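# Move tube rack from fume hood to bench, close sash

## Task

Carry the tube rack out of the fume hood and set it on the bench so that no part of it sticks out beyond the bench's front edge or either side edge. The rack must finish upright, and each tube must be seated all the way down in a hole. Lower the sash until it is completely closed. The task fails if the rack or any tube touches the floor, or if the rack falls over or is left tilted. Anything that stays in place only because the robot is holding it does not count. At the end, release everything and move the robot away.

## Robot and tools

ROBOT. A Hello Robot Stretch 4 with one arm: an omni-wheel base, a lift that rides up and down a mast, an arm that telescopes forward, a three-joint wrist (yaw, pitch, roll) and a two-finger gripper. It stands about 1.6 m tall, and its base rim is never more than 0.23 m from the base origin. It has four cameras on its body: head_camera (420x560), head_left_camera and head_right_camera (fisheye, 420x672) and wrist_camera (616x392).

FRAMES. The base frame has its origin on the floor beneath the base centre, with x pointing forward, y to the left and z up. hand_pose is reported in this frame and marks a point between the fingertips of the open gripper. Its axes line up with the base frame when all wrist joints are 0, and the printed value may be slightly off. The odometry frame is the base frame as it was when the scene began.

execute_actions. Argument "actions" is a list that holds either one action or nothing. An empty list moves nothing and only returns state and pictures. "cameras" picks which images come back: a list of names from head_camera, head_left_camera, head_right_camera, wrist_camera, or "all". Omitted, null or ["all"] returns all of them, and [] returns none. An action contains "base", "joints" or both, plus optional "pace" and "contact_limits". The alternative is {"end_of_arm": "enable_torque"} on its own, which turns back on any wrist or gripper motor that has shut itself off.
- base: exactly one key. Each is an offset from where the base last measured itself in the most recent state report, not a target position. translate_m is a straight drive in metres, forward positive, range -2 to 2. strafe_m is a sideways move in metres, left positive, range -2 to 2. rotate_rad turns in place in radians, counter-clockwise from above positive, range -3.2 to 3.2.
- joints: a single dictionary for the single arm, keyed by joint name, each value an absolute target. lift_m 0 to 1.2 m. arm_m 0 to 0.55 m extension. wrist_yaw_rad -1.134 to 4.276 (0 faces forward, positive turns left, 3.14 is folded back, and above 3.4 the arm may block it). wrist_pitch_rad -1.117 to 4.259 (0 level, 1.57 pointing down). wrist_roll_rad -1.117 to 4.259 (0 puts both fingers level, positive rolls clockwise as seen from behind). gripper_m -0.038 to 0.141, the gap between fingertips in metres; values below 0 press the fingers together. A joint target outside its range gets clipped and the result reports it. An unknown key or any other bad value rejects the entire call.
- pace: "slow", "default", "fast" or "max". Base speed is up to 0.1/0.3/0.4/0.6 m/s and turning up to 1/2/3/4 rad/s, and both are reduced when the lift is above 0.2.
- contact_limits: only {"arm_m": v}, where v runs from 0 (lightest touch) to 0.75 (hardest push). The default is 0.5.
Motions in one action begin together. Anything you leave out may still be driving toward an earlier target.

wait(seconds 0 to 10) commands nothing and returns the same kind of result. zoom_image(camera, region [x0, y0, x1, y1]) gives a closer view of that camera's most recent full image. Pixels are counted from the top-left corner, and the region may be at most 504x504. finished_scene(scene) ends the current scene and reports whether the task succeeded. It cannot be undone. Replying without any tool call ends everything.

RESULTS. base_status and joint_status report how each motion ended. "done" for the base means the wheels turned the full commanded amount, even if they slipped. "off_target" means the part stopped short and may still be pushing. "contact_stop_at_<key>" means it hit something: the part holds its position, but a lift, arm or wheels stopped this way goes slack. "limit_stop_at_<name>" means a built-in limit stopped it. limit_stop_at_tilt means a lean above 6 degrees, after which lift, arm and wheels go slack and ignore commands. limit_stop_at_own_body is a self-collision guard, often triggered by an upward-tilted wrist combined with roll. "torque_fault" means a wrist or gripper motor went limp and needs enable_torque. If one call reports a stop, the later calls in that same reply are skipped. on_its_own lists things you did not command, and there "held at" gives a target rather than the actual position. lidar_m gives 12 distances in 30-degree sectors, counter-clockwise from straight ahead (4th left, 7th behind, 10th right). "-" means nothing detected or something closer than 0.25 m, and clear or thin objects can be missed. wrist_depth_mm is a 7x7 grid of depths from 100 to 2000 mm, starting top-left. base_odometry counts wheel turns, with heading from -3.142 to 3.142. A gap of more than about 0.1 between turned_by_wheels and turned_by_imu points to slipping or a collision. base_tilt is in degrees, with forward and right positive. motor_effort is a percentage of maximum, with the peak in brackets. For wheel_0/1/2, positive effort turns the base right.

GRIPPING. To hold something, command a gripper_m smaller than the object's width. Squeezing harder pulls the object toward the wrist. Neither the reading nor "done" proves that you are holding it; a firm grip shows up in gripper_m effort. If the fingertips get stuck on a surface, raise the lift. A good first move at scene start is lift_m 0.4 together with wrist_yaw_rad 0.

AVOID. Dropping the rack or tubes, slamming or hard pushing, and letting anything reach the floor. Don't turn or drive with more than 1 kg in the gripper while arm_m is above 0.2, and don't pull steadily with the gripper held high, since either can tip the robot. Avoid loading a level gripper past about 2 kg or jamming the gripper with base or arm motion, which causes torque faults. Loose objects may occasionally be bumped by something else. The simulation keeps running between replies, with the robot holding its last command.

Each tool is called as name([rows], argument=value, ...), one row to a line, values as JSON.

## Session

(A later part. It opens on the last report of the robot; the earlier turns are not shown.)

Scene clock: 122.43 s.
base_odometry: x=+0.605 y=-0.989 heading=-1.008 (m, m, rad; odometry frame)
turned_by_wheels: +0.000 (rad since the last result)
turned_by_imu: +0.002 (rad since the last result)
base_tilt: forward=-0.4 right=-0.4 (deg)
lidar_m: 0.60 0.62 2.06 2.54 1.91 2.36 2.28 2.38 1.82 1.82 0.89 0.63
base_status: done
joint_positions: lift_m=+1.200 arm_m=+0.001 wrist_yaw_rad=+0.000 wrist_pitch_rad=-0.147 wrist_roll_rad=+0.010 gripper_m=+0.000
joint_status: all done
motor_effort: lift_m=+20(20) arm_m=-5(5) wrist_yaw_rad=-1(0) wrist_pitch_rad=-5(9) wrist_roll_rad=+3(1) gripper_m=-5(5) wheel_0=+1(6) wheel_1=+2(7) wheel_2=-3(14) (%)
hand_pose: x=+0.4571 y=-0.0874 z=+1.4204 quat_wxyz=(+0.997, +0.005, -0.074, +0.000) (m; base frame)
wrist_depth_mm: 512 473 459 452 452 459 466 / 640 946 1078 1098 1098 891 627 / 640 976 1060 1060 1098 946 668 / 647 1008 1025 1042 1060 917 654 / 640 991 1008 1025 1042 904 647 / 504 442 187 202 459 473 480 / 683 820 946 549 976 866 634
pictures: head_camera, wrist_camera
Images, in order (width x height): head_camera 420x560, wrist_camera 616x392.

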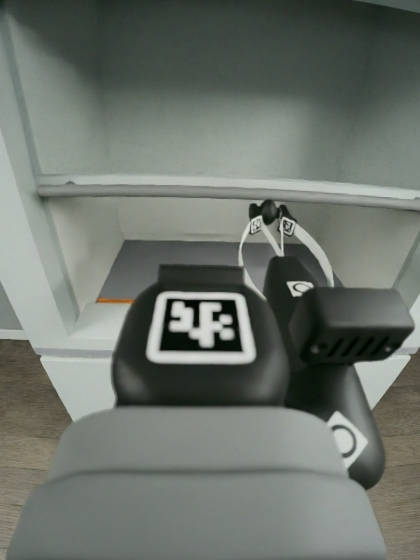

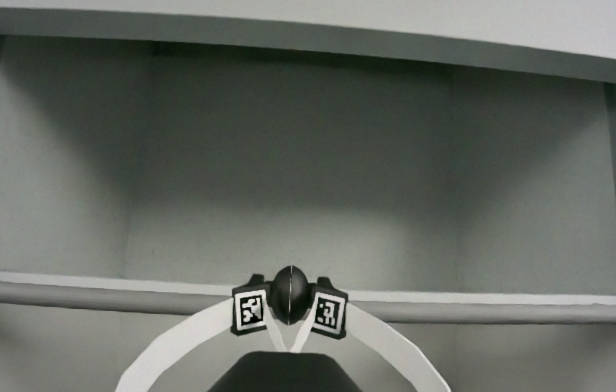

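execute_actions([
  {"joints":{"wrist_pitch_rad":-0.22,"arm_m":0.24},"pace":"slow","contact_limits":{"arm_m":0.2}},
], cameras=["head_camera","wrist_camera"])

Scene clock: 126.43 s.
base_odometry: x=+0.605 y=-0.989 heading=-1.008 (m, m, rad; odometry frame)
turned_by_wheels: +0.000 (rad since the last result)
turned_by_imu: +0.002 (rad since the last result)
base_tilt: forward=-0.3 right=-0.6 (deg)
lidar_m: 0.59 0.63 2.06 2.55 1.92 2.35 2.28 2.38 1.84 1.83 0.90 0.63
base_status: not commanded
joint_positions: lift_m=+1.200 arm_m=+0.239 wrist_yaw_rad=+0.000 wrist_pitch_rad=-0.218 wrist_roll_rad=+0.010 gripper_m=+0.000
joint_status: all done
motor_effort: lift_m=+20(20) arm_m=+5(7) wrist_yaw_rad=-1(1) wrist_pitch_rad=-5(8) wrist_roll_rad=+2(3) gripper_m=-5(5) wheel_0=+1(1) wheel_1=+2(2) wheel_2=-3(3) (%)
contact_limits: arm_m 0.2
hand_pose: x=+0.6917 y=-0.0874 z=+1.4403 quat_wxyz=(+0.994, +0.005, -0.109, +0.001) (m; base frame)
wrist_depth_mm: 634 878 946 960 991 931 668 / 647 854 866 891 917 904 668 / 634 820 842 854 878 891 661 / 647 809 809 831 842 866 661 / 647 768 788 798 820 820 647 / 683 750 187 202 798 798 640 / 212 213 219 167 223 242 256
pictures: head_camera, wrist_camera
Images, in order (width x height): head_camera 420x560, wrist_camera 616x392.

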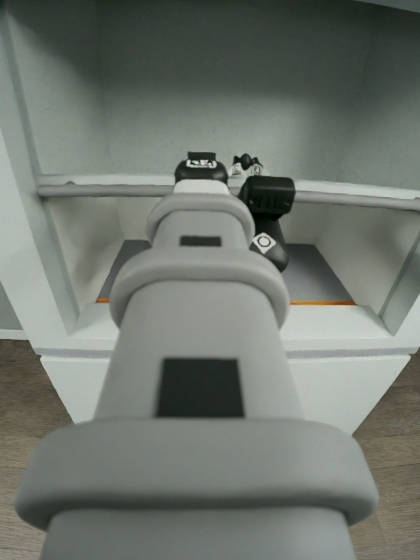

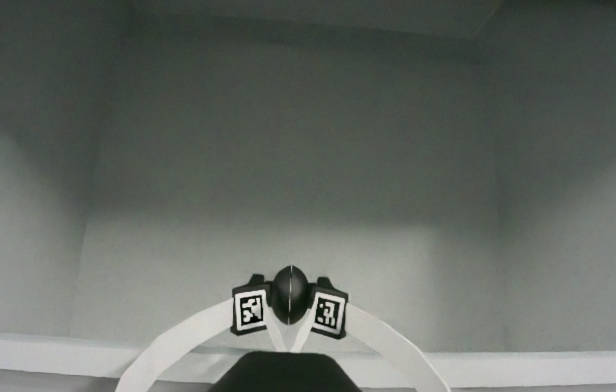

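execute_actions([
  {"joints":{"arm_m":0.26},"pace":"slow","contact_limits":{"arm_m":0.1}},
], cameras=[])

execute_actions([
  {"joints":{"lift_m":1.12},"pace":"slow"},
], cameras=["head_camera","wrist_camera"])

Scene clock: 127.63 s.
base_odometry: x=+0.605 y=-0.989 heading=-1.008 (m, m, rad; odometry frame)
turned_by_wheels: +0.000 (rad since the last result)
turned_by_imu: +0.000 (rad since the last result)
base_tilt: forward=-0.4 right=-0.5 (deg)
lidar_m: 0.60 0.62 2.07 2.54 1.92 2.35 2.29 2.37 1.82 1.82 0.90 0.63
base_status: not commanded
joint_positions: lift_m=+1.200 arm_m=+0.249 wrist_yaw_rad=-0.004 wrist_pitch_rad=-0.221 wrist_roll_rad=+0.010 gripper_m=+0.000
joint_status: arm_m contact_stop (moved +0.010 of +0.021)
on_its_own: arm_m is slack since a contact_stop (your +0.260 is given up)
motor_effort: lift_m=+20(20) arm_m=+0(13) wrist_yaw_rad=+12(18) wrist_pitch_rad=+4(7) wrist_roll_rad=+2(2) gripper_m=-3(6) wheel_0=+2(1) wheel_1=+2(2) wheel_2=-5(5) (%)
contact_limits: arm_m 0.1
hand_pose: x=+0.7011 y=-0.0887 z=+1.4412 quat_wxyz=(+0.994, +0.005, -0.110, -0.002) (m; base frame)
wrist_depth_mm: 634 878 960 960 976 917 668 / 640 842 866 891 904 904 661 / 640 820 831 854 878 866 661 / 661 788 809 831 831 842 647 / 661 768 778 798 820 831 647 / 683 741 185 200 788 798 634 / 204 205 211 124 215 473 580
pictures: none
No camera images: the call's "cameras" was empty. Leave "cameras" out to get every camera's image.

not run: a stop came earlier in this reply.

Touching the glass. Back off slightly and lower.

execute_actions([
  {"joints":{"arm_m":0.242},"pace":"slow"},
], cameras=[])

execute_actions([
  {"joints":{"lift_m":1.12},"pace":"slow"},
], cameras=["head_camera","wrist_camera"])

Scene clock: 128.67 s.
base_odometry: x=+0.605 y=-0.989 heading=-1.008 (m, m, rad; odometry frame)
turned_by_wheels: +0.000 (rad since the last result)
turned_by_imu: +0.000 (rad since the last result)
base_tilt: forward=-0.3 right=-0.4 (deg)
lidar_m: 0.60 0.63 2.06 2.55 1.92 2.35 2.29 2.38 1.85 1.83 0.89 0.63
base_status: not commanded
joint_positions: lift_m=+1.200 arm_m=+0.243 wrist_yaw_rad=-0.001 wrist_pitch_rad=-0.218 wrist_roll_rad=+0.010 gripper_m=+0.000
joint_status: all done
motor_effort: lift_m=+19(20) arm_m=-5(6) wrist_yaw_rad=+1(12) wrist_pitch_rad=-3(5) wrist_roll_rad=+1(3) gripper_m=-4(5) wheel_0=+2(1) wheel_1=+2(2) wheel_2=-5(5) (%)
hand_pose: x=+0.6954 y=-0.0876 z=+1.4405 quat_wxyz=(+0.994, +0.005, -0.109, +0.000) (m; base frame)
wrist_depth_mm: 634 878 946 960 991 931 668 / 640 842 878 891 904 917 668 / 634 820 842 854 866 891 661 / 647 798 820 831 854 854 654 / 661 768 788 798 809 820 654 / 676 750 187 202 788 788 640 / 208 209 214 166 219 480 597
pictures: none
No camera images: the call's "cameras" was empty. Leave "cameras" out to get every camera's image.

Scene clock: 130.23 s.
torque_fault: wrist_pitch_rad switched itself off since the last result.
base_odometry: x=+0.605 y=-0.989 heading=-1.008 (m, m, rad; odometry frame)
turned_by_wheels: +0.000 (rad since the last result)
turned_by_imu: +0.001 (rad since the last result)
base_tilt: forward=-0.3 right=-0.4 (deg)
lidar_m: 0.60 0.63 2.08 2.55 1.92 2.35 2.29 2.38 1.84 1.81 0.87 0.63
base_status: not commanded
joint_positions: lift_m=+1.120 arm_m=+0.243 wrist_yaw_rad=+0.000 wrist_pitch_rad=-0.335 wrist_roll_rad=+0.011 gripper_m=+0.000
joint_status: all done
on_its_own: wrist_pitch_rad is off since a torque_fault, until you send "end_of_arm": "enable_torque" (your -0.220 is given up)
motor_effort: lift_m=+15(18) arm_m=-5(5) wrist_yaw_rad=+0(1) wrist_pitch_rad=+0(100) wrist_roll_rad=-1(1) gripper_m=-4(5) wheel_0=+1(1) wheel_1=+2(2) wheel_2=-3(5) (%)
hand_pose: x=+0.6861 y=-0.0875 z=+1.3934 quat_wxyz=(+0.986, +0.005, -0.167, +0.001) (m; base frame)
wrist_depth_mm: 627 946 991 976 976 917 668 / 634 904 960 976 991 946 676 / 640 866 891 904 931 931 668 / 654 831 854 866 878 866 654 / 661 778 798 831 842 842 647 / 222 750 187 198 798 798 640 / 170 171 174 144 178 183 185
pictures: head_camera, wrist_camera
Images, in order (width x height): head_camera 420x560, wrist_camera 616x392.

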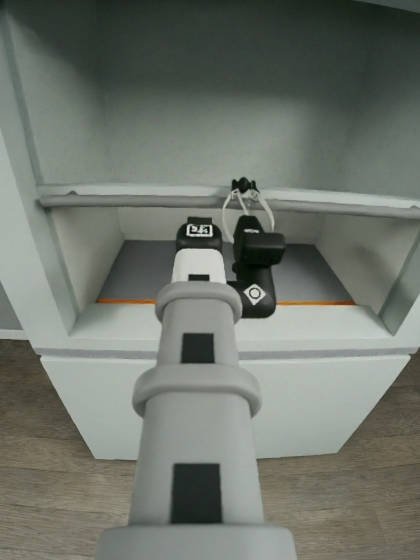

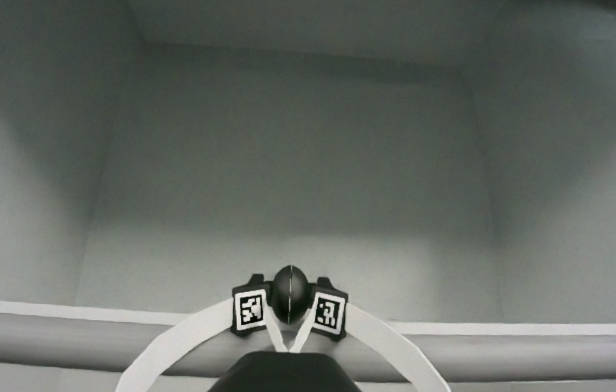

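execute_actions([
  {"end_of_arm":"enable_torque"},
], cameras=[])

execute_actions([
  {"joints":{"lift_m":1.112},"pace":"slow"},
], cameras=["head_camera"])

Scene clock: 131.40 s.
base_odometry: x=+0.605 y=-0.989 heading=-1.008 (m, m, rad; odometry frame)
turned_by_wheels: +0.000 (rad since the last result)
turned_by_imu: +0.000 (rad since the last result)
base_tilt: forward=-0.4 right=-0.4 (deg)
lidar_m: 0.60 0.63 2.06 2.54 1.92 2.35 2.28 2.37 1.83 1.82 0.88 0.62
base_status: not commanded
joint_positions: lift_m=+1.120 arm_m=+0.243 wrist_yaw_rad=+0.000 wrist_pitch_rad=-0.335 wrist_roll_rad=+0.011 gripper_m=+0.000
joint_status: not commanded
end_of_arm: enable_torque: each motor that was off is on again
on_its_own: wrist_pitch_rad is held at -0.335, not at your -0.220, since a torque_fault
motor_effort: lift_m=+14(15) arm_m=-5(5) wrist_yaw_rad=+1(1) wrist_pitch_rad=+1(1) wrist_roll_rad=-1(2) gripper_m=-5(5) wheel_0=+1(2) wheel_1=+2(2) wheel_2=-3(4) (%)
hand_pose: x=+0.6861 y=-0.0875 z=+1.3934 quat_wxyz=(+0.986, +0.005, -0.167, +0.001) (m; base frame)
wrist_depth_mm: 627 946 991 976 960 917 676 / 640 904 946 960 991 946 668 / 634 878 904 917 946 931 654 / 647 831 842 866 891 878 654 / 654 798 798 831 831 842 654 / 222 750 187 198 788 788 634 / 170 170 174 144 178 183 186
pictures: none
No camera images: the call's "cameras" was empty. Leave "cameras" out to get every camera's image.

Scene clock: 132.10 s.
base_odometry: x=+0.605 y=-0.989 heading=-1.008 (m, m, rad; odometry frame)
turned_by_wheels: +0.000 (rad since the last result)
turned_by_imu: +0.000 (rad since the last result)
base_tilt: forward=-0.3 right=-0.6 (deg)
lidar_m: 0.59 0.62 2.08 2.54 1.90 2.35 2.28 2.38 1.84 1.81 0.87 0.65
base_status: not commanded
joint_positions: lift_m=+1.113 arm_m=+0.243 wrist_yaw_rad=+0.000 wrist_pitch_rad=-0.346 wrist_roll_rad=+0.011 gripper_m=+0.000
joint_status: all done
on_its_own: wrist_pitch_rad is held at -0.335, not at your -0.220, since a torque_fault; wrist_pitch_rad is at rest, and its effort (+32) is outside its rest range (-23 to +23)
motor_effort: lift_m=+11(17) arm_m=-5(5) wrist_yaw_rad=+0(0) wrist_pitch_rad=+32(30) wrist_roll_rad=-1(2) gripper_m=-5(5) wheel_0=+1(2) wheel_1=+2(2) wheel_2=-3(3) (%)
hand_pose: x=+0.6851 y=-0.0875 z=+1.3885 quat_wxyz=(+0.985, +0.005, -0.172, +0.001) (m; base frame)
wrist_depth_mm: 627 946 976 960 946 891 668 / 634 917 960 991 1060 960 668 / 640 878 904 917 946 931 668 / 647 831 866 878 891 878 654 / 661 788 820 820 842 842 647 / 224 759 186 191 788 798 634 / 172 172 175 145 179 184 187
pictures: head_camera
Images, in order (width x height): head_camera 420x560.

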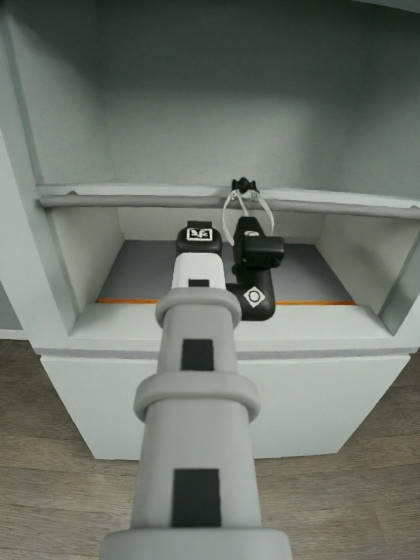

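execute_actions([
  {"joints":{"lift_m":1.105},"pace":"slow"},
], cameras=[])

Scene clock: 132.97 s.
base_odometry: x=+0.605 y=-0.989 heading=-1.008 (m, m, rad; odometry frame)
turned_by_wheels: +0.000 (rad since the last result)
turned_by_imu: +0.000 (rad since the last result)
base_tilt: forward=-0.2 right=-0.5 (deg)
lidar_m: 0.59 0.63 2.09 2.55 1.91 2.36 2.29 2.39 1.84 1.83 0.89 0.65
base_status: not commanded
joint_positions: lift_m=+1.106 arm_m=+0.243 wrist_yaw_rad=+0.000 wrist_pitch_rad=-0.355 wrist_roll_rad=+0.011 gripper_m=+0.000
joint_status: all done
on_its_own: wrist_pitch_rad is held at -0.335, not at your -0.220, since a torque_fault; wrist_pitch_rad is at rest, and its effort (+58) is outside its rest range (-23 to +23)
motor_effort: lift_m=+8(13) arm_m=-5(5) wrist_yaw_rad=+0(0) wrist_pitch_rad=+58(58) wrist_roll_rad=-1(2) gripper_m=-5(7) wheel_0=+1(1) wheel_1=+2(2) wheel_2=-3(3) (%)
hand_pose: x=+0.6842 y=-0.0875 z=+1.3842 quat_wxyz=(+0.984, +0.005, -0.176, +0.001) (m; base frame)
wrist_depth_mm: 634 917 946 960 946 904 676 / 634 946 976 1042 1060 946 676 / 634 891 904 931 960 946 661 / 647 842 866 878 904 891 654 / 661 788 820 831 842 854 647 / 224 759 185 191 788 798 634 / 174 172 176 145 180 185 188
pictures: none
No camera images: the call's "cameras" was empty. Leave "cameras" out to get every camera's image.

wait(seconds=2)

Scene clock: 136.00 s.
base_odometry: x=+0.605 y=-0.989 heading=-1.008 (m, m, rad; odometry frame)
turned_by_wheels: +0.000 (rad since the last result)
turned_by_imu: +0.001 (rad since the last result)
base_tilt: forward=-0.3 right=-0.4 (deg)
lidar_m: 0.61 0.64 2.10 2.56 1.93 2.36 2.28 2.37 1.86 1.83 0.88 0.64
base_status: not commanded
joint_positions: lift_m=+1.106 arm_m=+0.243 wrist_yaw_rad=+0.000 wrist_pitch_rad=-0.355 wrist_roll_rad=+0.011 gripper_m=+0.000
joint_status: all done
on_its_own: wrist_pitch_rad is held at -0.335, not at your -0.220, since a torque_fault; wrist_pitch_rad is at rest, and its effort (+56) is outside its rest range (-23 to +23)
motor_effort: lift_m=+8(13) arm_m=-5(5) wrist_yaw_rad=+0(0) wrist_pitch_rad=+56(58) wrist_roll_rad=-1(2) gripper_m=-6(7) wheel_0=+2(1) wheel_1=+2(2) wheel_2=-4(3) (%)
hand_pose: x=+0.6842 y=-0.0875 z=+1.3842 quat_wxyz=(+0.984, +0.005, -0.176, +0.001) (m; base frame)
wrist_depth_mm: 627 931 960 946 946 904 676 / 634 931 976 1042 1060 960 668 / 634 891 917 931 960 931 661 / 647 842 854 878 891 891 661 / 654 798 809 831 854 854 647 / 224 750 185 191 798 798 634 / 173 172 176 145 180 185 187
wait: 2.00 s; at rest from the start
pictures: head_camera, head_left_camera, head_right_camera, wrist_camera
Images, in order (width x height): head_camera 420x560, head_left_camera 420x672, head_right_camera 420x672, wrist_camera 616x392.

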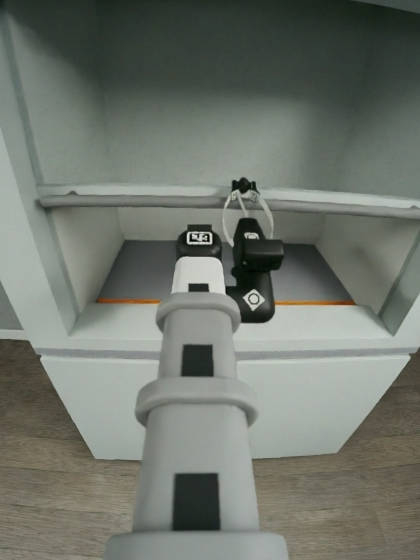

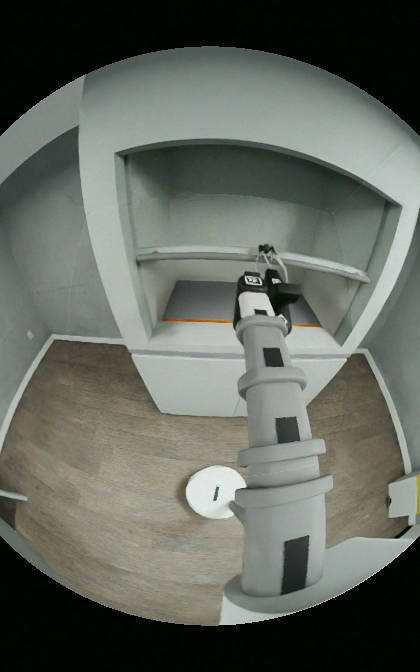

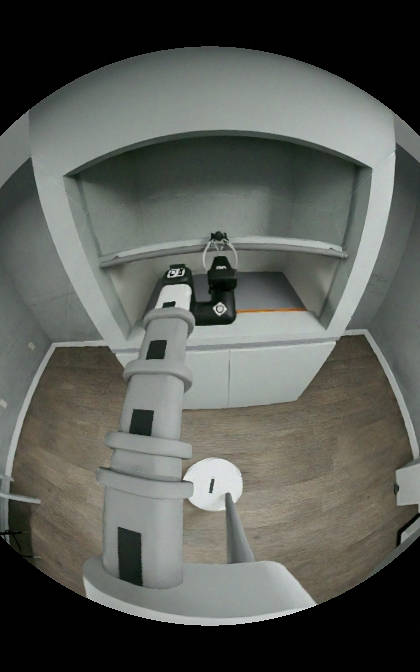

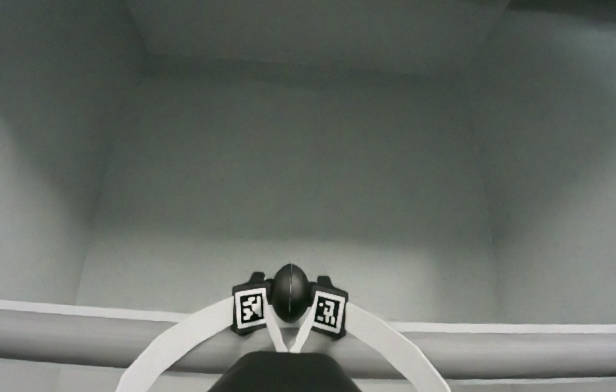

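execute_actions([
  {"joints":{"lift_m":1.100},"pace":"slow"},
], cameras=[])

Scene clock: 136.77 s.
base_odometry: x=+0.605 y=-0.989 heading=-1.008 (m, m, rad; odometry frame)
turned_by_wheels: +0.000 (rad since the last result)
turned_by_imu: +0.000 (rad since the last result)
base_tilt: forward=-0.2 right=-0.3 (deg)
lidar_m: 0.61 0.63 2.10 2.55 1.92 2.36 2.28 2.37 1.84 1.82 0.89 0.63
base_status: not commanded
joint_positions: lift_m=+1.101 arm_m=+0.243 wrist_yaw_rad=-0.001 wrist_pitch_rad=-0.358 wrist_roll_rad=+0.011 gripper_m=+0.000
joint_status: all done
on_its_own: wrist_pitch_rad is held at -0.335, not at your -0.220, since a torque_fault; wrist_pitch_rad is at rest, and its effort (+66) is outside its rest range (-23 to +23)
motor_effort: lift_m=+7(6) arm_m=-4(5) wrist_yaw_rad=+2(2) wrist_pitch_rad=+66(74) wrist_roll_rad=-2(1) gripper_m=-4(7) wheel_0=+1(1) wheel_1=+2(2) wheel_2=-3(3) (%)
hand_pose: x=+0.6837 y=-0.0877 z=+1.3801 quat_wxyz=(+0.984, +0.005, -0.178, +0.001) (m; base frame)
wrist_depth_mm: 627 931 960 960 946 891 668 / 640 931 976 1060 1060 946 676 / 634 891 917 931 960 931 668 / 647 831 854 891 904 891 661 / 661 798 809 820 842 842 654 / 224 750 185 191 798 798 634 / 175 173 177 123 181 187 189
pictures: none
No camera images: the call's "cameras" was empty. Leave "cameras" out to get every camera's image.

execute_actions([
  {"joints":{"lift_m":1.092},"pace":"slow"},
], cameras=[])

Scene clock: 137.90 s.
base_odometry: x=+0.605 y=-0.989 heading=-1.008 (m, m, rad; odometry frame)
turned_by_wheels: +0.000 (rad since the last result)
turned_by_imu: +0.000 (rad since the last result)
base_tilt: forward=-0.3 right=-0.4 (deg)
lidar_m: 0.60 0.64 2.07 2.55 1.95 2.34 2.29 2.38 1.82 1.80 0.88 0.63
base_status: not commanded
joint_positions: lift_m=+1.093 arm_m=+0.242 wrist_yaw_rad=-0.003 wrist_pitch_rad=-0.356 wrist_roll_rad=+0.011 gripper_m=+0.000
joint_status: all done
on_its_own: wrist_pitch_rad is held at -0.335, not at your -0.220, since a torque_fault; wrist_pitch_rad is at rest, and its effort (+60) is outside its rest range (-23 to +23)
motor_effort: lift_m=+9(9) arm_m=-2(4) wrist_yaw_rad=+7(7) wrist_pitch_rad=+60(85) wrist_roll_rad=-2(1) gripper_m=-4(6) wheel_0=+1(1) wheel_1=+2(2) wheel_2=-4(3) (%)
hand_pose: x=+0.6834 y=-0.0881 z=+1.3714 quat_wxyz=(+0.984, +0.005, -0.177, +0.000) (m; base frame)
wrist_depth_mm: 627 946 991 960 960 904 676 / 640 931 960 991 1060 946 676 / 640 891 917 946 946 946 668 / 647 842 866 878 917 891 647 / 661 798 809 831 842 866 654 / 224 759 185 191 788 798 640 / 176 174 178 126 182 187 190
pictures: none
No camera images: the call's "cameras" was empty. Leave "cameras" out to get every camera's image.

execute_actions([
  {"joints":{"lift_m":1.086},"pace":"slow"},
], cameras=[])

execute_actions([
  {"joints":{"lift_m":1.080},"pace":"slow"},
], cameras=[])

execute_actions([
  {"joints":{"lift_m":1.074},"pace":"slow"},
], cameras=[])

execute_actions([
  {"joints":{"lift_m":1.068},"pace":"slow"},
], cameras=[])

execute_actions([
  {"joints":{"lift_m":1.062},"pace":"slow"},
], cameras=["head_camera"])

Scene clock: 139.60 s.
base_odometry: x=+0.605 y=-0.989 heading=-1.008 (m, m, rad; odometry frame)
turned_by_wheels: +0.000 (rad since the last result)
turned_by_imu: +0.001 (rad since the last result)
base_tilt: forward=-0.3 right=-0.5 (deg)
lidar_m: 0.61 0.63 2.09 2.54 1.92 2.37 2.28 2.35 1.82 1.82 0.89 0.64
base_status: not commanded
joint_positions: lift_m=+1.087 arm_m=+0.242 wrist_yaw_rad=-0.002 wrist_pitch_rad=-0.359 wrist_roll_rad=+0.011 gripper_m=+0.000
joint_status: all done
on_its_own: wrist_pitch_rad is held at -0.335, not at your -0.220, since a torque_fault; wrist_pitch_rad is at rest, and its effort (+69) is outside its rest range (-23 to +23)
motor_effort: lift_m=+7(10) arm_m=-2(2) wrist_yaw_rad=+4(7) wrist_pitch_rad=+69(76) wrist_roll_rad=-1(1) gripper_m=-4(5) wheel_0=+2(2) wheel_1=+2(2) wheel_2=-3(3) (%)
hand_pose: x=+0.6832 y=-0.0879 z=+1.3663 quat_wxyz=(+0.984, +0.005, -0.178, +0.000) (m; base frame)
wrist_depth_mm: 627 931 976 976 976 904 668 / 640 946 976 1025 1078 946 661 / 640 891 917 946 946 931 668 / 647 842 866 891 904 891 654 / 661 798 820 842 854 842 647 / 225 759 185 192 788 798 640 / 192 174 177 124 182 187 190
pictures: none
No camera images: the call's "cameras" was empty. Leave "cameras" out to get every camera's image.

Scene clock: 140.40 s.
base_odometry: x=+0.605 y=-0.989 heading=-1.008 (m, m, rad; odometry frame)
turned_by_wheels: +0.000 (rad since the last result)
turned_by_imu: +0.000 (rad since the last result)
base_tilt: forward=-0.3 right=-0.5 (deg)
lidar_m: 0.59 0.64 2.09 2.55 1.91 2.36 2.28 2.37 1.84 1.83 0.88 0.64
base_status: not commanded
joint_positions: lift_m=+1.081 arm_m=+0.242 wrist_yaw_rad=-0.003 wrist_pitch_rad=-0.357 wrist_roll_rad=+0.011 gripper_m=+0.000
joint_status: all done
on_its_own: wrist_pitch_rad is held at -0.335, not at your -0.220, since a torque_fault; wrist_pitch_rad is at rest, and its effort (+65) is outside its rest range (-23 to +23)
motor_effort: lift_m=+9(6) arm_m=-2(2) wrist_yaw_rad=+7(7) wrist_pitch_rad=+65(80) wrist_roll_rad=-2(2) gripper_m=-5(6) wheel_0=+1(1) wheel_1=+2(2) wheel_2=-4(3) (%)
hand_pose: x=+0.6833 y=-0.0881 z=+1.3599 quat_wxyz=(+0.984, +0.005, -0.178, +0.000) (m; base frame)
wrist_depth_mm: 627 931 991 991 976 917 668 / 634 946 991 1008 1098 946 668 / 640 891 917 946 960 946 668 / 647 842 878 878 891 891 661 / 661 798 820 831 842 854 647 / 225 759 185 193 809 798 634 / 192 174 178 126 182 187 190
pictures: none
No camera images: the call's "cameras" was empty. Leave "cameras" out to get every camera's image.

Scene clock: 141.03 s.
base_odometry: x=+0.605 y=-0.989 heading=-1.008 (m, m, rad; odometry frame)
turned_by_wheels: +0.000 (rad since the last result)
turned_by_imu: +0.000 (rad since the last result)
base_tilt: forward=-0.3 right=-0.5 (deg)
lidar_m: 0.59 0.63 2.08 2.55 1.91 2.36 2.27 2.36 1.84 1.83 0.86 0.64
base_status: not commanded
joint_positions: lift_m=+1.075 arm_m=+0.242 wrist_yaw_rad=-0.002 wrist_pitch_rad=-0.358 wrist_roll_rad=+0.011 gripper_m=+0.000
joint_status: all done
on_its_own: wrist_pitch_rad is held at -0.335, not at your -0.220, since a torque_fault; wrist_pitch_rad is at rest, and its effort (+67) is outside its rest range (-23 to +23)
motor_effort: lift_m=+8(11) arm_m=-2(2) wrist_yaw_rad=+6(7) wrist_pitch_rad=+67(80) wrist_roll_rad=-1(1) gripper_m=-5(6) wheel_0=+1(1) wheel_1=+2(2) wheel_2=-4(3) (%)
hand_pose: x=+0.6832 y=-0.0880 z=+1.3543 quat_wxyz=(+0.984, +0.005, -0.178, +0.000) (m; base frame)
wrist_depth_mm: 627 931 991 991 991 931 676 / 634 946 976 1008 1098 960 668 / 634 891 917 931 976 931 668 / 647 842 854 878 891 891 661 / 654 798 809 820 842 854 647 / 225 759 185 193 798 809 634 / 193 175 178 126 182 187 190
pictures: none
No camera images: the call's "cameras" was empty. Leave "cameras" out to get every camera's image.

Scene clock: 141.83 s.
base_odometry: x=+0.605 y=-0.989 heading=-1.008 (m, m, rad; odometry frame)
turned_by_wheels: +0.000 (rad since the last result)
turned_by_imu: +0.000 (rad since the last result)
base_tilt: forward=-0.4 right=-0.4 (deg)
lidar_m: 0.60 0.62 2.08 2.55 1.91 2.35 2.28 2.36 1.83 1.81 0.87 0.63
base_status: not commanded
joint_positions: lift_m=+1.069 arm_m=+0.242 wrist_yaw_rad=-0.003 wrist_pitch_rad=-0.358 wrist_roll_rad=+0.011 gripper_m=+0.000
joint_status: all done
on_its_own: wrist_pitch_rad is held at -0.335, not at your -0.220, since a torque_fault; wrist_pitch_rad is at rest, and its effort (+65) is outside its rest range (-23 to +23)
motor_effort: lift_m=+9(13) arm_m=-2(2) wrist_yaw_rad=+7(7) wrist_pitch_rad=+65(82) wrist_roll_rad=-1(1) gripper_m=-4(5) wheel_0=+2(1) wheel_1=+2(2) wheel_2=-4(3) (%)
hand_pose: x=+0.6832 y=-0.0881 z=+1.3480 quat_wxyz=(+0.984, +0.005, -0.178, +0.000) (m; base frame)
wrist_depth_mm: 634 946 1025 991 991 931 668 / 640 946 976 1008 1078 946 661 / 640 891 917 946 946 946 661 / 654 842 866 878 891 904 654 / 661 798 820 831 854 854 647 / 225 750 185 193 798 798 634 / 193 174 178 126 182 187 190
pictures: none
No camera images: the call's "cameras" was empty. Leave "cameras" out to get every camera's image.

Scene clock: 142.47 s.
base_odometry: x=+0.605 y=-0.989 heading=-1.008 (m, m, rad; odometry frame)
turned_by_wheels: +0.000 (rad since the last result)
turned_by_imu: +0.000 (rad since the last result)
base_tilt: forward=-0.5 right=-0.5 (deg)
lidar_m: 0.60 0.61 2.08 2.54 1.91 2.35 2.29 2.38 1.84 1.82 0.88 0.64
base_status: not commanded
joint_positions: lift_m=+1.063 arm_m=+0.242 wrist_yaw_rad=-0.002 wrist_pitch_rad=-0.358 wrist_roll_rad=+0.011 gripper_m=+0.000
joint_status: all done
on_its_own: wrist_pitch_rad is held at -0.335, not at your -0.220, since a torque_fault; wrist_pitch_rad is at rest, and its effort (+68) is outside its rest range (-23 to +23)
motor_effort: lift_m=+8(8) arm_m=-2(2) wrist_yaw_rad=+6(7) wrist_pitch_rad=+68(79) wrist_roll_rad=-2(2) gripper_m=-3(6) wheel_0=+1(1) wheel_1=+2(2) wheel_2=-3(3) (%)
hand_pose: x=+0.6832 y=-0.0881 z=+1.3422 quat_wxyz=(+0.984, +0.005, -0.178, +0.000) (m; base frame)
wrist_depth_mm: 634 946 1008 1008 991 931 676 / 640 931 976 1008 1025 946 668 / 640 878 917 931 960 931 668 / 647 842 866 878 917 904 654 / 654 809 820 842 842 842 640 / 224 759 185 193 798 798 634 / 193 174 178 126 182 187 190
pictures: head_camera
Images, in order (width x height): head_camera 420x560.

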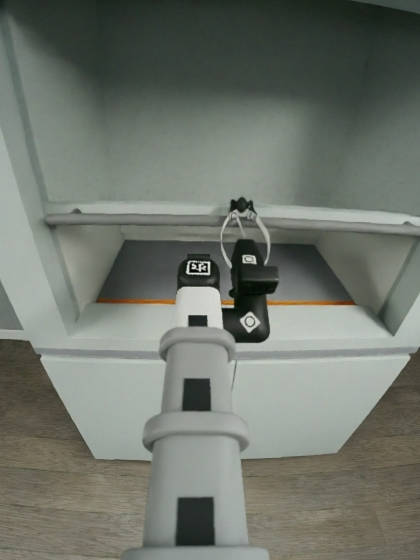

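execute_actions([
  {"joints":{"lift_m":1.09,"wrist_pitch_rad":-0.4}},
], cameras=[])

execute_actions([
  {"joints":{"arm_m":0.1}},
], cameras=[])

execute_actions([
  {"joints":{"lift_m":1.2,"wrist_pitch_rad":0.0,"wrist_yaw_rad":1.57,"wrist_roll_rad":-0.4}},
], cameras=[])

execute_actions([
  {"joints":{"arm_m":0.3},"contact_limits":{"arm_m":0.15}},
])

Scene clock: 144.20 s.
base_odometry: x=+0.605 y=-0.989 heading=-1.008 (m, m, rad; odometry frame)
turned_by_wheels: +0.000 (rad since the last result)
turned_by_imu: +0.001 (rad since the last result)
base_tilt: forward=-0.4 right=-0.4 (deg)
lidar_m: 0.60 0.63 2.05 2.54 1.94 2.37 2.26 2.37 1.85 1.83 0.88 0.65
base_status: not commanded
joint_positions: lift_m=+1.090 arm_m=+0.242 wrist_yaw_rad=+0.000 wrist_pitch_rad=-0.398 wrist_roll_rad=+0.011 gripper_m=+0.000
joint_status: all done
motor_effort: lift_m=+20(18) arm_m=-2(2) wrist_yaw_rad=+0(6) wrist_pitch_rad=-5(59) wrist_roll_rad=+0(1) gripper_m=-6(5) wheel_0=+1(1) wheel_1=+2(2) wheel_2=-3(3) (%)
hand_pose: x=+0.6792 y=-0.0875 z=+1.3797 quat_wxyz=(+0.980, +0.005, -0.197, +0.001) (m; base frame)
wrist_depth_mm: 627 917 946 960 946 891 676 / 640 960 1078 1078 1078 946 676 / 640 904 931 960 976 931 661 / 647 854 866 878 904 904 661 / 654 809 809 854 854 854 647 / 683 759 187 202 798 809 640 / 215 180 222 430 184 768 627
pictures: none
No camera images: the call's "cameras" was empty. Leave "cameras" out to get every camera's image.

Scene clock: 145.67 s.
base_odometry: x=+0.605 y=-0.989 heading=-1.008 (m, m, rad; odometry frame)
turned_by_wheels: +0.000 (rad since the last result)
turned_by_imu: +0.001 (rad since the last result)
base_tilt: forward=-0.3 right=-0.5 (deg)
lidar_m: 0.60 0.62 2.08 2.55 1.92 2.35 2.29 2.40 1.83 1.80 0.89 0.63
base_status: not commanded
joint_positions: lift_m=+1.090 arm_m=+0.101 wrist_yaw_rad=+0.000 wrist_pitch_rad=-0.398 wrist_roll_rad=+0.011 gripper_m=+0.000
joint_status: all done
motor_effort: lift_m=+20(20) arm_m=-5(5) wrist_yaw_rad=+0(1) wrist_pitch_rad=-6(5) wrist_roll_rad=-1(1) gripper_m=-5(8) wheel_0=+1(2) wheel_1=+2(2) wheel_2=-3(4) (%)
hand_pose: x=+0.5378 y=-0.0874 z=+1.3798 quat_wxyz=(+0.980, +0.005, -0.198, +0.001) (m; base frame)
wrist_depth_mm: 469 469 459 459 462 469 469 / 634 960 1160 1160 1138 891 621 / 634 991 1098 1098 1138 946 676 / 647 976 1025 1042 1060 931 668 / 654 931 946 976 1008 904 654 / 676 891 187 202 931 891 640 / 298 293 347 234 304 554 580
pictures: none
No camera images: the call's "cameras" was empty. Leave "cameras" out to get every camera's image.

Scene clock: 147.17 s.
base_odometry: x=+0.605 y=-0.989 heading=-1.008 (m, m, rad; odometry frame)
turned_by_wheels: +0.000 (rad since the last result)
turned_by_imu: +0.001 (rad since the last result)
base_tilt: forward=-0.3 right=-0.6 (deg)
lidar_m: 0.60 0.63 2.10 2.55 1.92 2.34 2.28 2.38 1.85 1.83 0.86 0.63
base_status: not commanded
joint_positions: lift_m=+1.200 arm_m=+0.101 wrist_yaw_rad=+1.569 wrist_pitch_rad=+0.002 wrist_roll_rad=-0.399 gripper_m=+0.000
joint_status: all done
motor_effort: lift_m=+20(18) arm_m=-5(5) wrist_yaw_rad=+2(5) wrist_pitch_rad=-5(5) wrist_roll_rad=+0(6) gripper_m=-4(6) wheel_0=+1(2) wheel_1=+2(2) wheel_2=-4(3) (%)
hand_pose: x=+0.3595 y=+0.2884 z=+1.3775 quat_wxyz=(+0.693, -0.141, -0.140, +0.693) (m; base frame)
wrist_depth_mm: - - - - 1756 1464 1255 / - - - - - 1863 1576 / - - - - - - 1863 / - - - - - - 421 / - - - - - - 379 / - - 187 202 - 1756 345 / 1921 - - 124 - 402 319
pictures: none
No camera images: the call's "cameras" was empty. Leave "cameras" out to get every camera's image.

Scene clock: 148.87 s.
base_odometry: x=+0.605 y=-0.989 heading=-1.008 (m, m, rad; odometry frame)
turned_by_wheels: +0.000 (rad since the last result)
turned_by_imu: +0.001 (rad since the last result)
base_tilt: forward=-0.3 right=-0.4 (deg)
lidar_m: 0.60 0.62 2.07 2.55 1.90 2.35 2.28 2.39 1.84 1.82 0.88 0.61
base_status: not commanded
joint_positions: lift_m=+1.200 arm_m=+0.299 wrist_yaw_rad=+1.570 wrist_pitch_rad=+0.002 wrist_roll_rad=-0.400 gripper_m=+0.000
joint_status: all done
motor_effort: lift_m=+20(20) arm_m=+5(6) wrist_yaw_rad=-1(1) wrist_pitch_rad=-5(6) wrist_roll_rad=+0(0) gripper_m=-5(5) wheel_0=+1(1) wheel_1=+2(2) wheel_2=-3(4) (%)
contact_limits: arm_m 0.15
hand_pose: x=+0.5577 y=+0.2884 z=+1.3774 quat_wxyz=(+0.693, -0.141, -0.140, +0.693) (m; base frame)
wrist_depth_mm: - - - - 1756 310 312 / - - - - - 309 327 / - - - - - 309 310 / - - - - 329 309 310 / - - - - 306 307 309 / - - 187 202 304 307 309 / 1921 - - 124 283 306 309
pictures: head_camera, head_left_camera, head_right_camera, wrist_camera
Images, in order (width x height): head_camera 420x560, head_left_camera 420x672, head_right_camera 420x672, wrist_camera 616x392.

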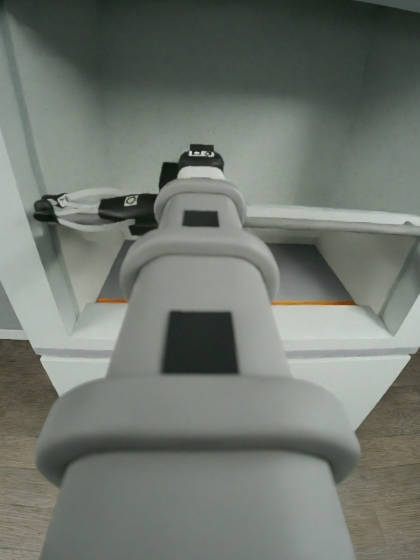

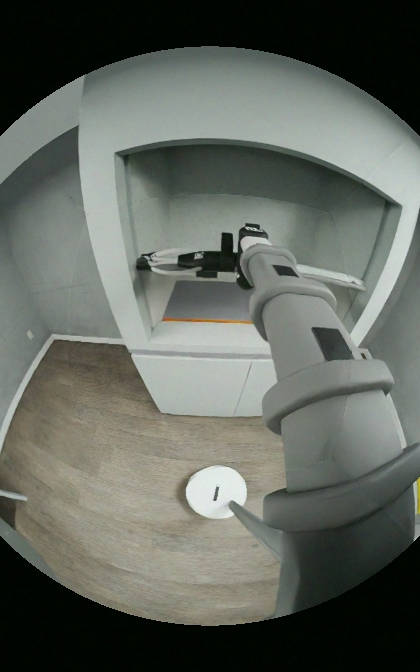

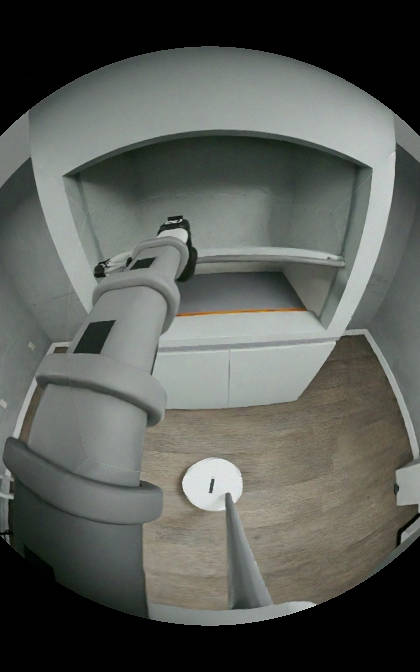

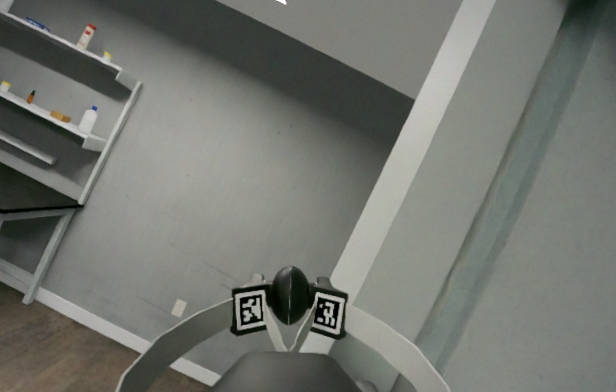

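execute_actions([
  {"joints":{"arm_m":0.42},"pace":"slow","contact_limits":{"arm_m":0.1}},
])

Scene clock: 151.37 s.
base_odometry: x=+0.605 y=-0.989 heading=-1.008 (m, m, rad; odometry frame)
turned_by_wheels: +0.000 (rad since the last result)
turned_by_imu: +0.004 (rad since the last result)
base_tilt: forward=-0.4 right=-0.4 (deg)
lidar_m: 0.60 0.62 2.10 2.56 1.91 2.37 2.29 2.37 1.84 1.82 0.86 0.65
base_status: not commanded
joint_positions: lift_m=+1.200 arm_m=+0.405 wrist_yaw_rad=+1.580 wrist_pitch_rad=+0.000 wrist_roll_rad=-0.402 gripper_m=+0.000
joint_status: arm_m contact_stop (moved +0.106 of +0.121)
on_its_own: arm_m is slack since a contact_stop (your +0.420 is given up); wrist_yaw_rad is at rest, and its effort (-30) is outside its rest range (-13 to +13)
motor_effort: lift_m=+15(20) arm_m=+0(12) wrist_yaw_rad=-30(41) wrist_pitch_rad=+2(9) wrist_roll_rad=+8(8) gripper_m=-9(10) wheel_0=+1(1) wheel_1=+3(4) wheel_2=-6(6) (%)
contact_limits: arm_m 0.1
hand_pose: x=+0.6605 y=+0.2893 z=+1.3784 quat_wxyz=(+0.690, -0.141, -0.142, +0.696) (m; base frame)
wrist_depth_mm: - - - - 303 303 304 / - - - - 303 304 306 / - - - 300 306 301 304 / - - - 298 304 303 304 / - - - 297 298 301 304 / - - 186 198 297 301 306 / 1921 - 294 125 296 301 304
pictures: head_camera, head_left_camera, head_right_camera, wrist_camera
Images, in order (width x height): head_camera 420x560, head_left_camera 420x672, head_right_camera 420x672, wrist_camera 616x392.

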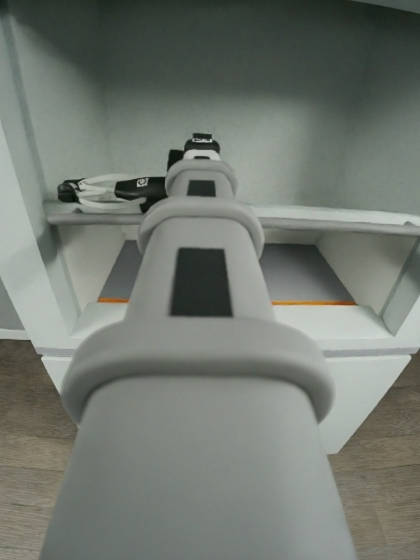

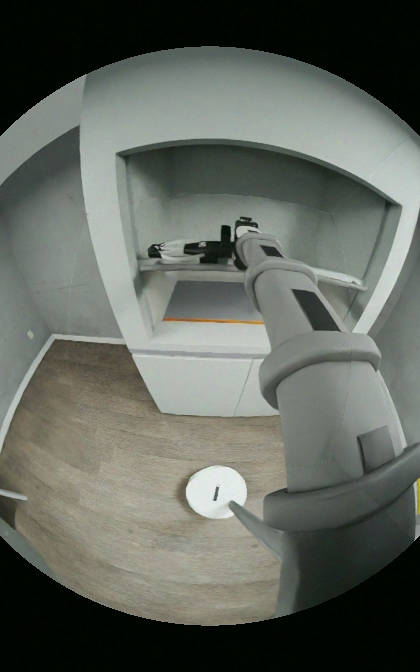

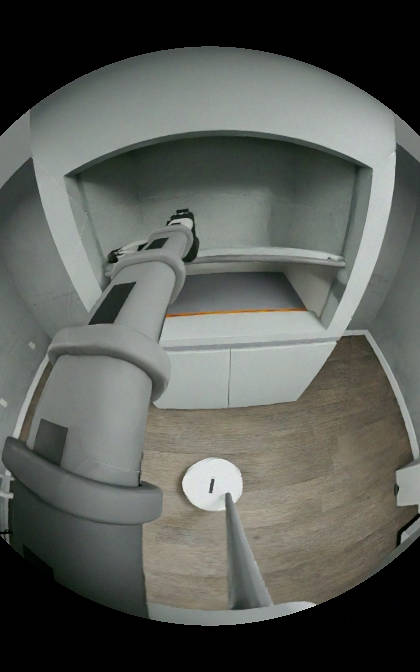

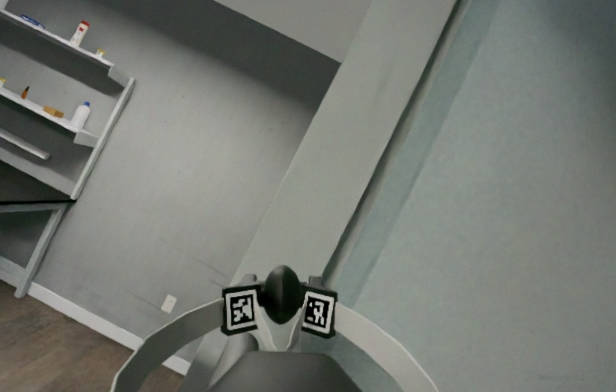

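execute_actions([
  {"joints":{"arm_m":0.397,"wrist_yaw_rad":1.57,"wrist_pitch_rad":-0.08},"pace":"slow"},
], cameras=[])

execute_actions([
  {"joints":{"lift_m":1.17},"pace":"slow"},
], cameras=["head_camera","head_left_camera"])

Scene clock: 152.60 s.
base_odometry: x=+0.605 y=-0.989 heading=-1.008 (m, m, rad; odometry frame)
turned_by_wheels: +0.000 (rad since the last result)
turned_by_imu: +0.001 (rad since the last result)
base_tilt: forward=-0.3 right=-0.5 (deg)
lidar_m: 0.60 0.64 2.10 2.54 1.92 2.36 2.29 2.39 1.84 1.80 0.87 0.63
base_status: not commanded
joint_positions: lift_m=+1.200 arm_m=+0.398 wrist_yaw_rad=+1.571 wrist_pitch_rad=-0.077 wrist_roll_rad=-0.401 gripper_m=+0.000
joint_status: all done
motor_effort: lift_m=+16(16) arm_m=-5(5) wrist_yaw_rad=-3(29) wrist_pitch_rad=-6(13) wrist_roll_rad=+3(8) gripper_m=-4(11) wheel_0=+1(1) wheel_1=+4(3) wheel_2=-6(6) (%)
hand_pose: x=+0.6563 y=+0.2876 z=+1.4006 quat_wxyz=(+0.698, -0.114, -0.167, +0.687) (m; base frame)
wrist_depth_mm: - - - 1863 322 329 332 / - - - - 317 322 329 / - - - 310 315 319 324 / - - - 304 312 314 320 / - - - 301 304 310 317 / - - 187 202 300 307 312 / - - 286 124 293 304 309
pictures: none
No camera images: the call's "cameras" was empty. Leave "cameras" out to get every camera's image.

Scene clock: 153.53 s.
base_odometry: x=+0.605 y=-0.989 heading=-1.008 (m, m, rad; odometry frame)
turned_by_wheels: +0.000 (rad since the last result)
turned_by_imu: +0.000 (rad since the last result)
base_tilt: forward=-0.3 right=-0.5 (deg)
lidar_m: 0.60 0.62 2.07 2.54 1.91 2.35 2.28 2.39 1.81 1.82 0.89 0.63
base_status: not commanded
joint_positions: lift_m=+1.182 arm_m=+0.398 wrist_yaw_rad=+1.570 wrist_pitch_rad=-0.078 wrist_roll_rad=-0.400 gripper_m=+0.000
joint_status: lift_m contact_stop (moved -0.018 of -0.030)
on_its_own: lift_m is slack since a contact_stop (your +1.170 is given up)
motor_effort: lift_m=+18(14) arm_m=-4(5) wrist_yaw_rad=-1(3) wrist_pitch_rad=-5(34) wrist_roll_rad=+1(0) gripper_m=-5(5) wheel_0=+1(1) wheel_1=+1(3) wheel_2=-6(6) (%)
hand_pose: x=+0.6562 y=+0.2876 z=+1.3824 quat_wxyz=(+0.698, -0.113, -0.167, +0.687) (m; base frame)
wrist_depth_mm: - - - 1863 324 329 332 / - - - - 319 324 329 / - - - 309 317 317 325 / - - - 304 312 315 320 / - - - 298 304 310 317 / - - 187 202 300 307 314 / - - 287 123 293 304 310
pictures: head_camera, head_left_camera
Images, in order (width x height): head_camera 420x560, head_left_camera 420x672.

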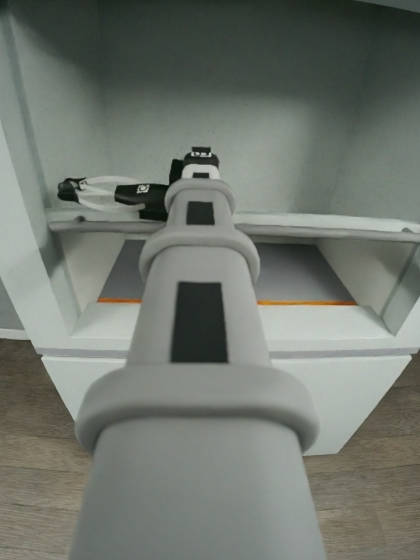

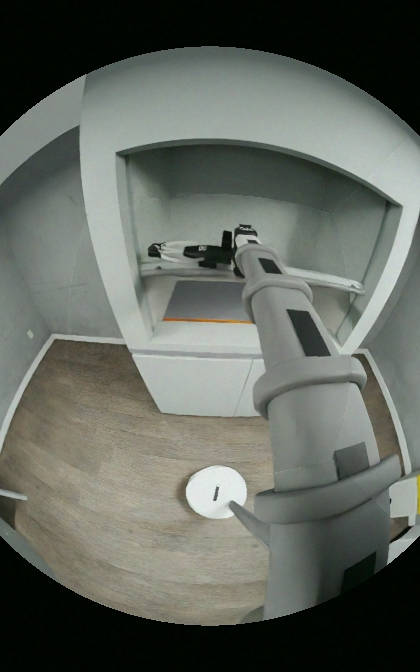

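execute_actions([
  {"joints":{"lift_m":1.16},"pace":"slow"},
], cameras=["head_camera"])

Scene clock: 154.80 s.
base_odometry: x=+0.605 y=-0.989 heading=-1.008 (m, m, rad; odometry frame)
turned_by_wheels: +0.000 (rad since the last result)
turned_by_imu: +0.001 (rad since the last result)
base_tilt: forward=-0.1 right=-0.4 (deg)
lidar_m: 0.60 0.62 2.08 2.54 1.93 2.37 2.28 2.37 1.85 1.82 0.88 0.64
base_status: not commanded
joint_positions: lift_m=+1.160 arm_m=+0.398 wrist_yaw_rad=+1.571 wrist_pitch_rad=-0.078 wrist_roll_rad=-0.400 gripper_m=+0.000
joint_status: all done
motor_effort: lift_m=+15(21) arm_m=-3(4) wrist_yaw_rad=-2(3) wrist_pitch_rad=-2(30) wrist_roll_rad=-1(2) gripper_m=-3(5) wheel_0=+1(1) wheel_1=+1(1) wheel_2=-6(6) (%)
hand_pose: x=+0.6560 y=+0.2876 z=+1.3611 quat_wxyz=(+0.698, -0.113, -0.167, +0.687) (m; base frame)
wrist_depth_mm: - - - 1921 324 329 332 / - - - - 317 324 329 / - - - 310 315 317 325 / - - - 304 312 314 320 / - - - 300 304 310 317 / - - 187 202 300 307 314 / - - 286 124 293 304 310
pictures: head_camera
Images, in order (width x height): head_camera 420x560.

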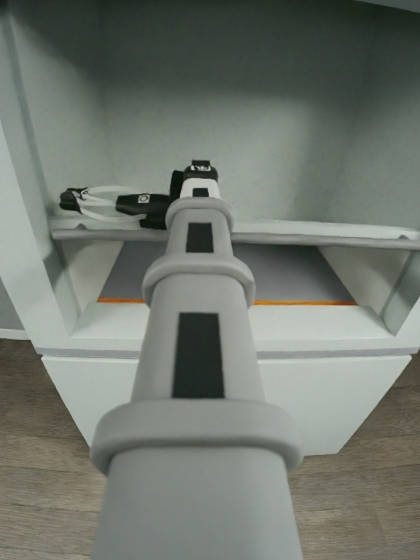

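execute_actions([
  {"joints":{"lift_m":1.04},"pace":"slow"},
], cameras=["head_camera"])

Scene clock: 155.93 s.
base_odometry: x=+0.605 y=-0.989 heading=-1.008 (m, m, rad; odometry frame)
turned_by_wheels: +0.000 (rad since the last result)
turned_by_imu: +0.000 (rad since the last result)
base_tilt: forward=-0.3 right=-0.4 (deg)
lidar_m: 0.59 0.63 2.09 2.54 1.93 2.36 2.29 2.36 1.85 1.82 0.89 0.63
base_status: not commanded
joint_positions: lift_m=+1.143 arm_m=+0.398 wrist_yaw_rad=+1.570 wrist_pitch_rad=-0.078 wrist_roll_rad=-0.400 gripper_m=+0.000
joint_status: lift_m contact_stop (moved -0.017 of -0.120)
on_its_own: lift_m is slack since a contact_stop (your +1.040 is given up)
motor_effort: lift_m=+18(19) arm_m=-3(3) wrist_yaw_rad=-1(3) wrist_pitch_rad=-5(35) wrist_roll_rad=-1(2) gripper_m=-5(6) wheel_0=+1(1) wheel_1=+0(1) wheel_2=-5(6) (%)
hand_pose: x=+0.6561 y=+0.2876 z=+1.3439 quat_wxyz=(+0.698, -0.113, -0.167, +0.687) (m; base frame)
wrist_depth_mm: - - - - 324 330 332 / - - - - 319 322 329 / - - - 310 315 319 324 / - - - 304 309 315 320 / - - - 301 306 309 317 / - - 187 202 301 307 312 / - - 287 123 294 303 312
pictures: head_camera
Images, in order (width x height): head_camera 420x560.

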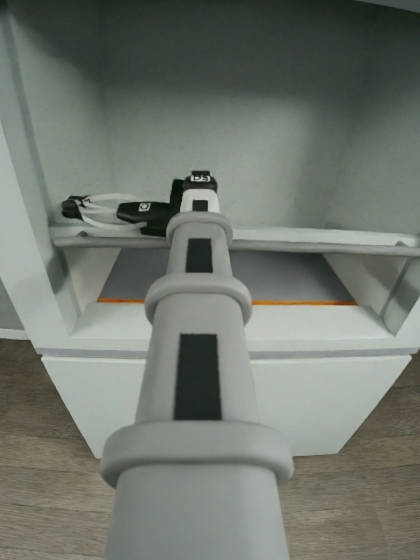

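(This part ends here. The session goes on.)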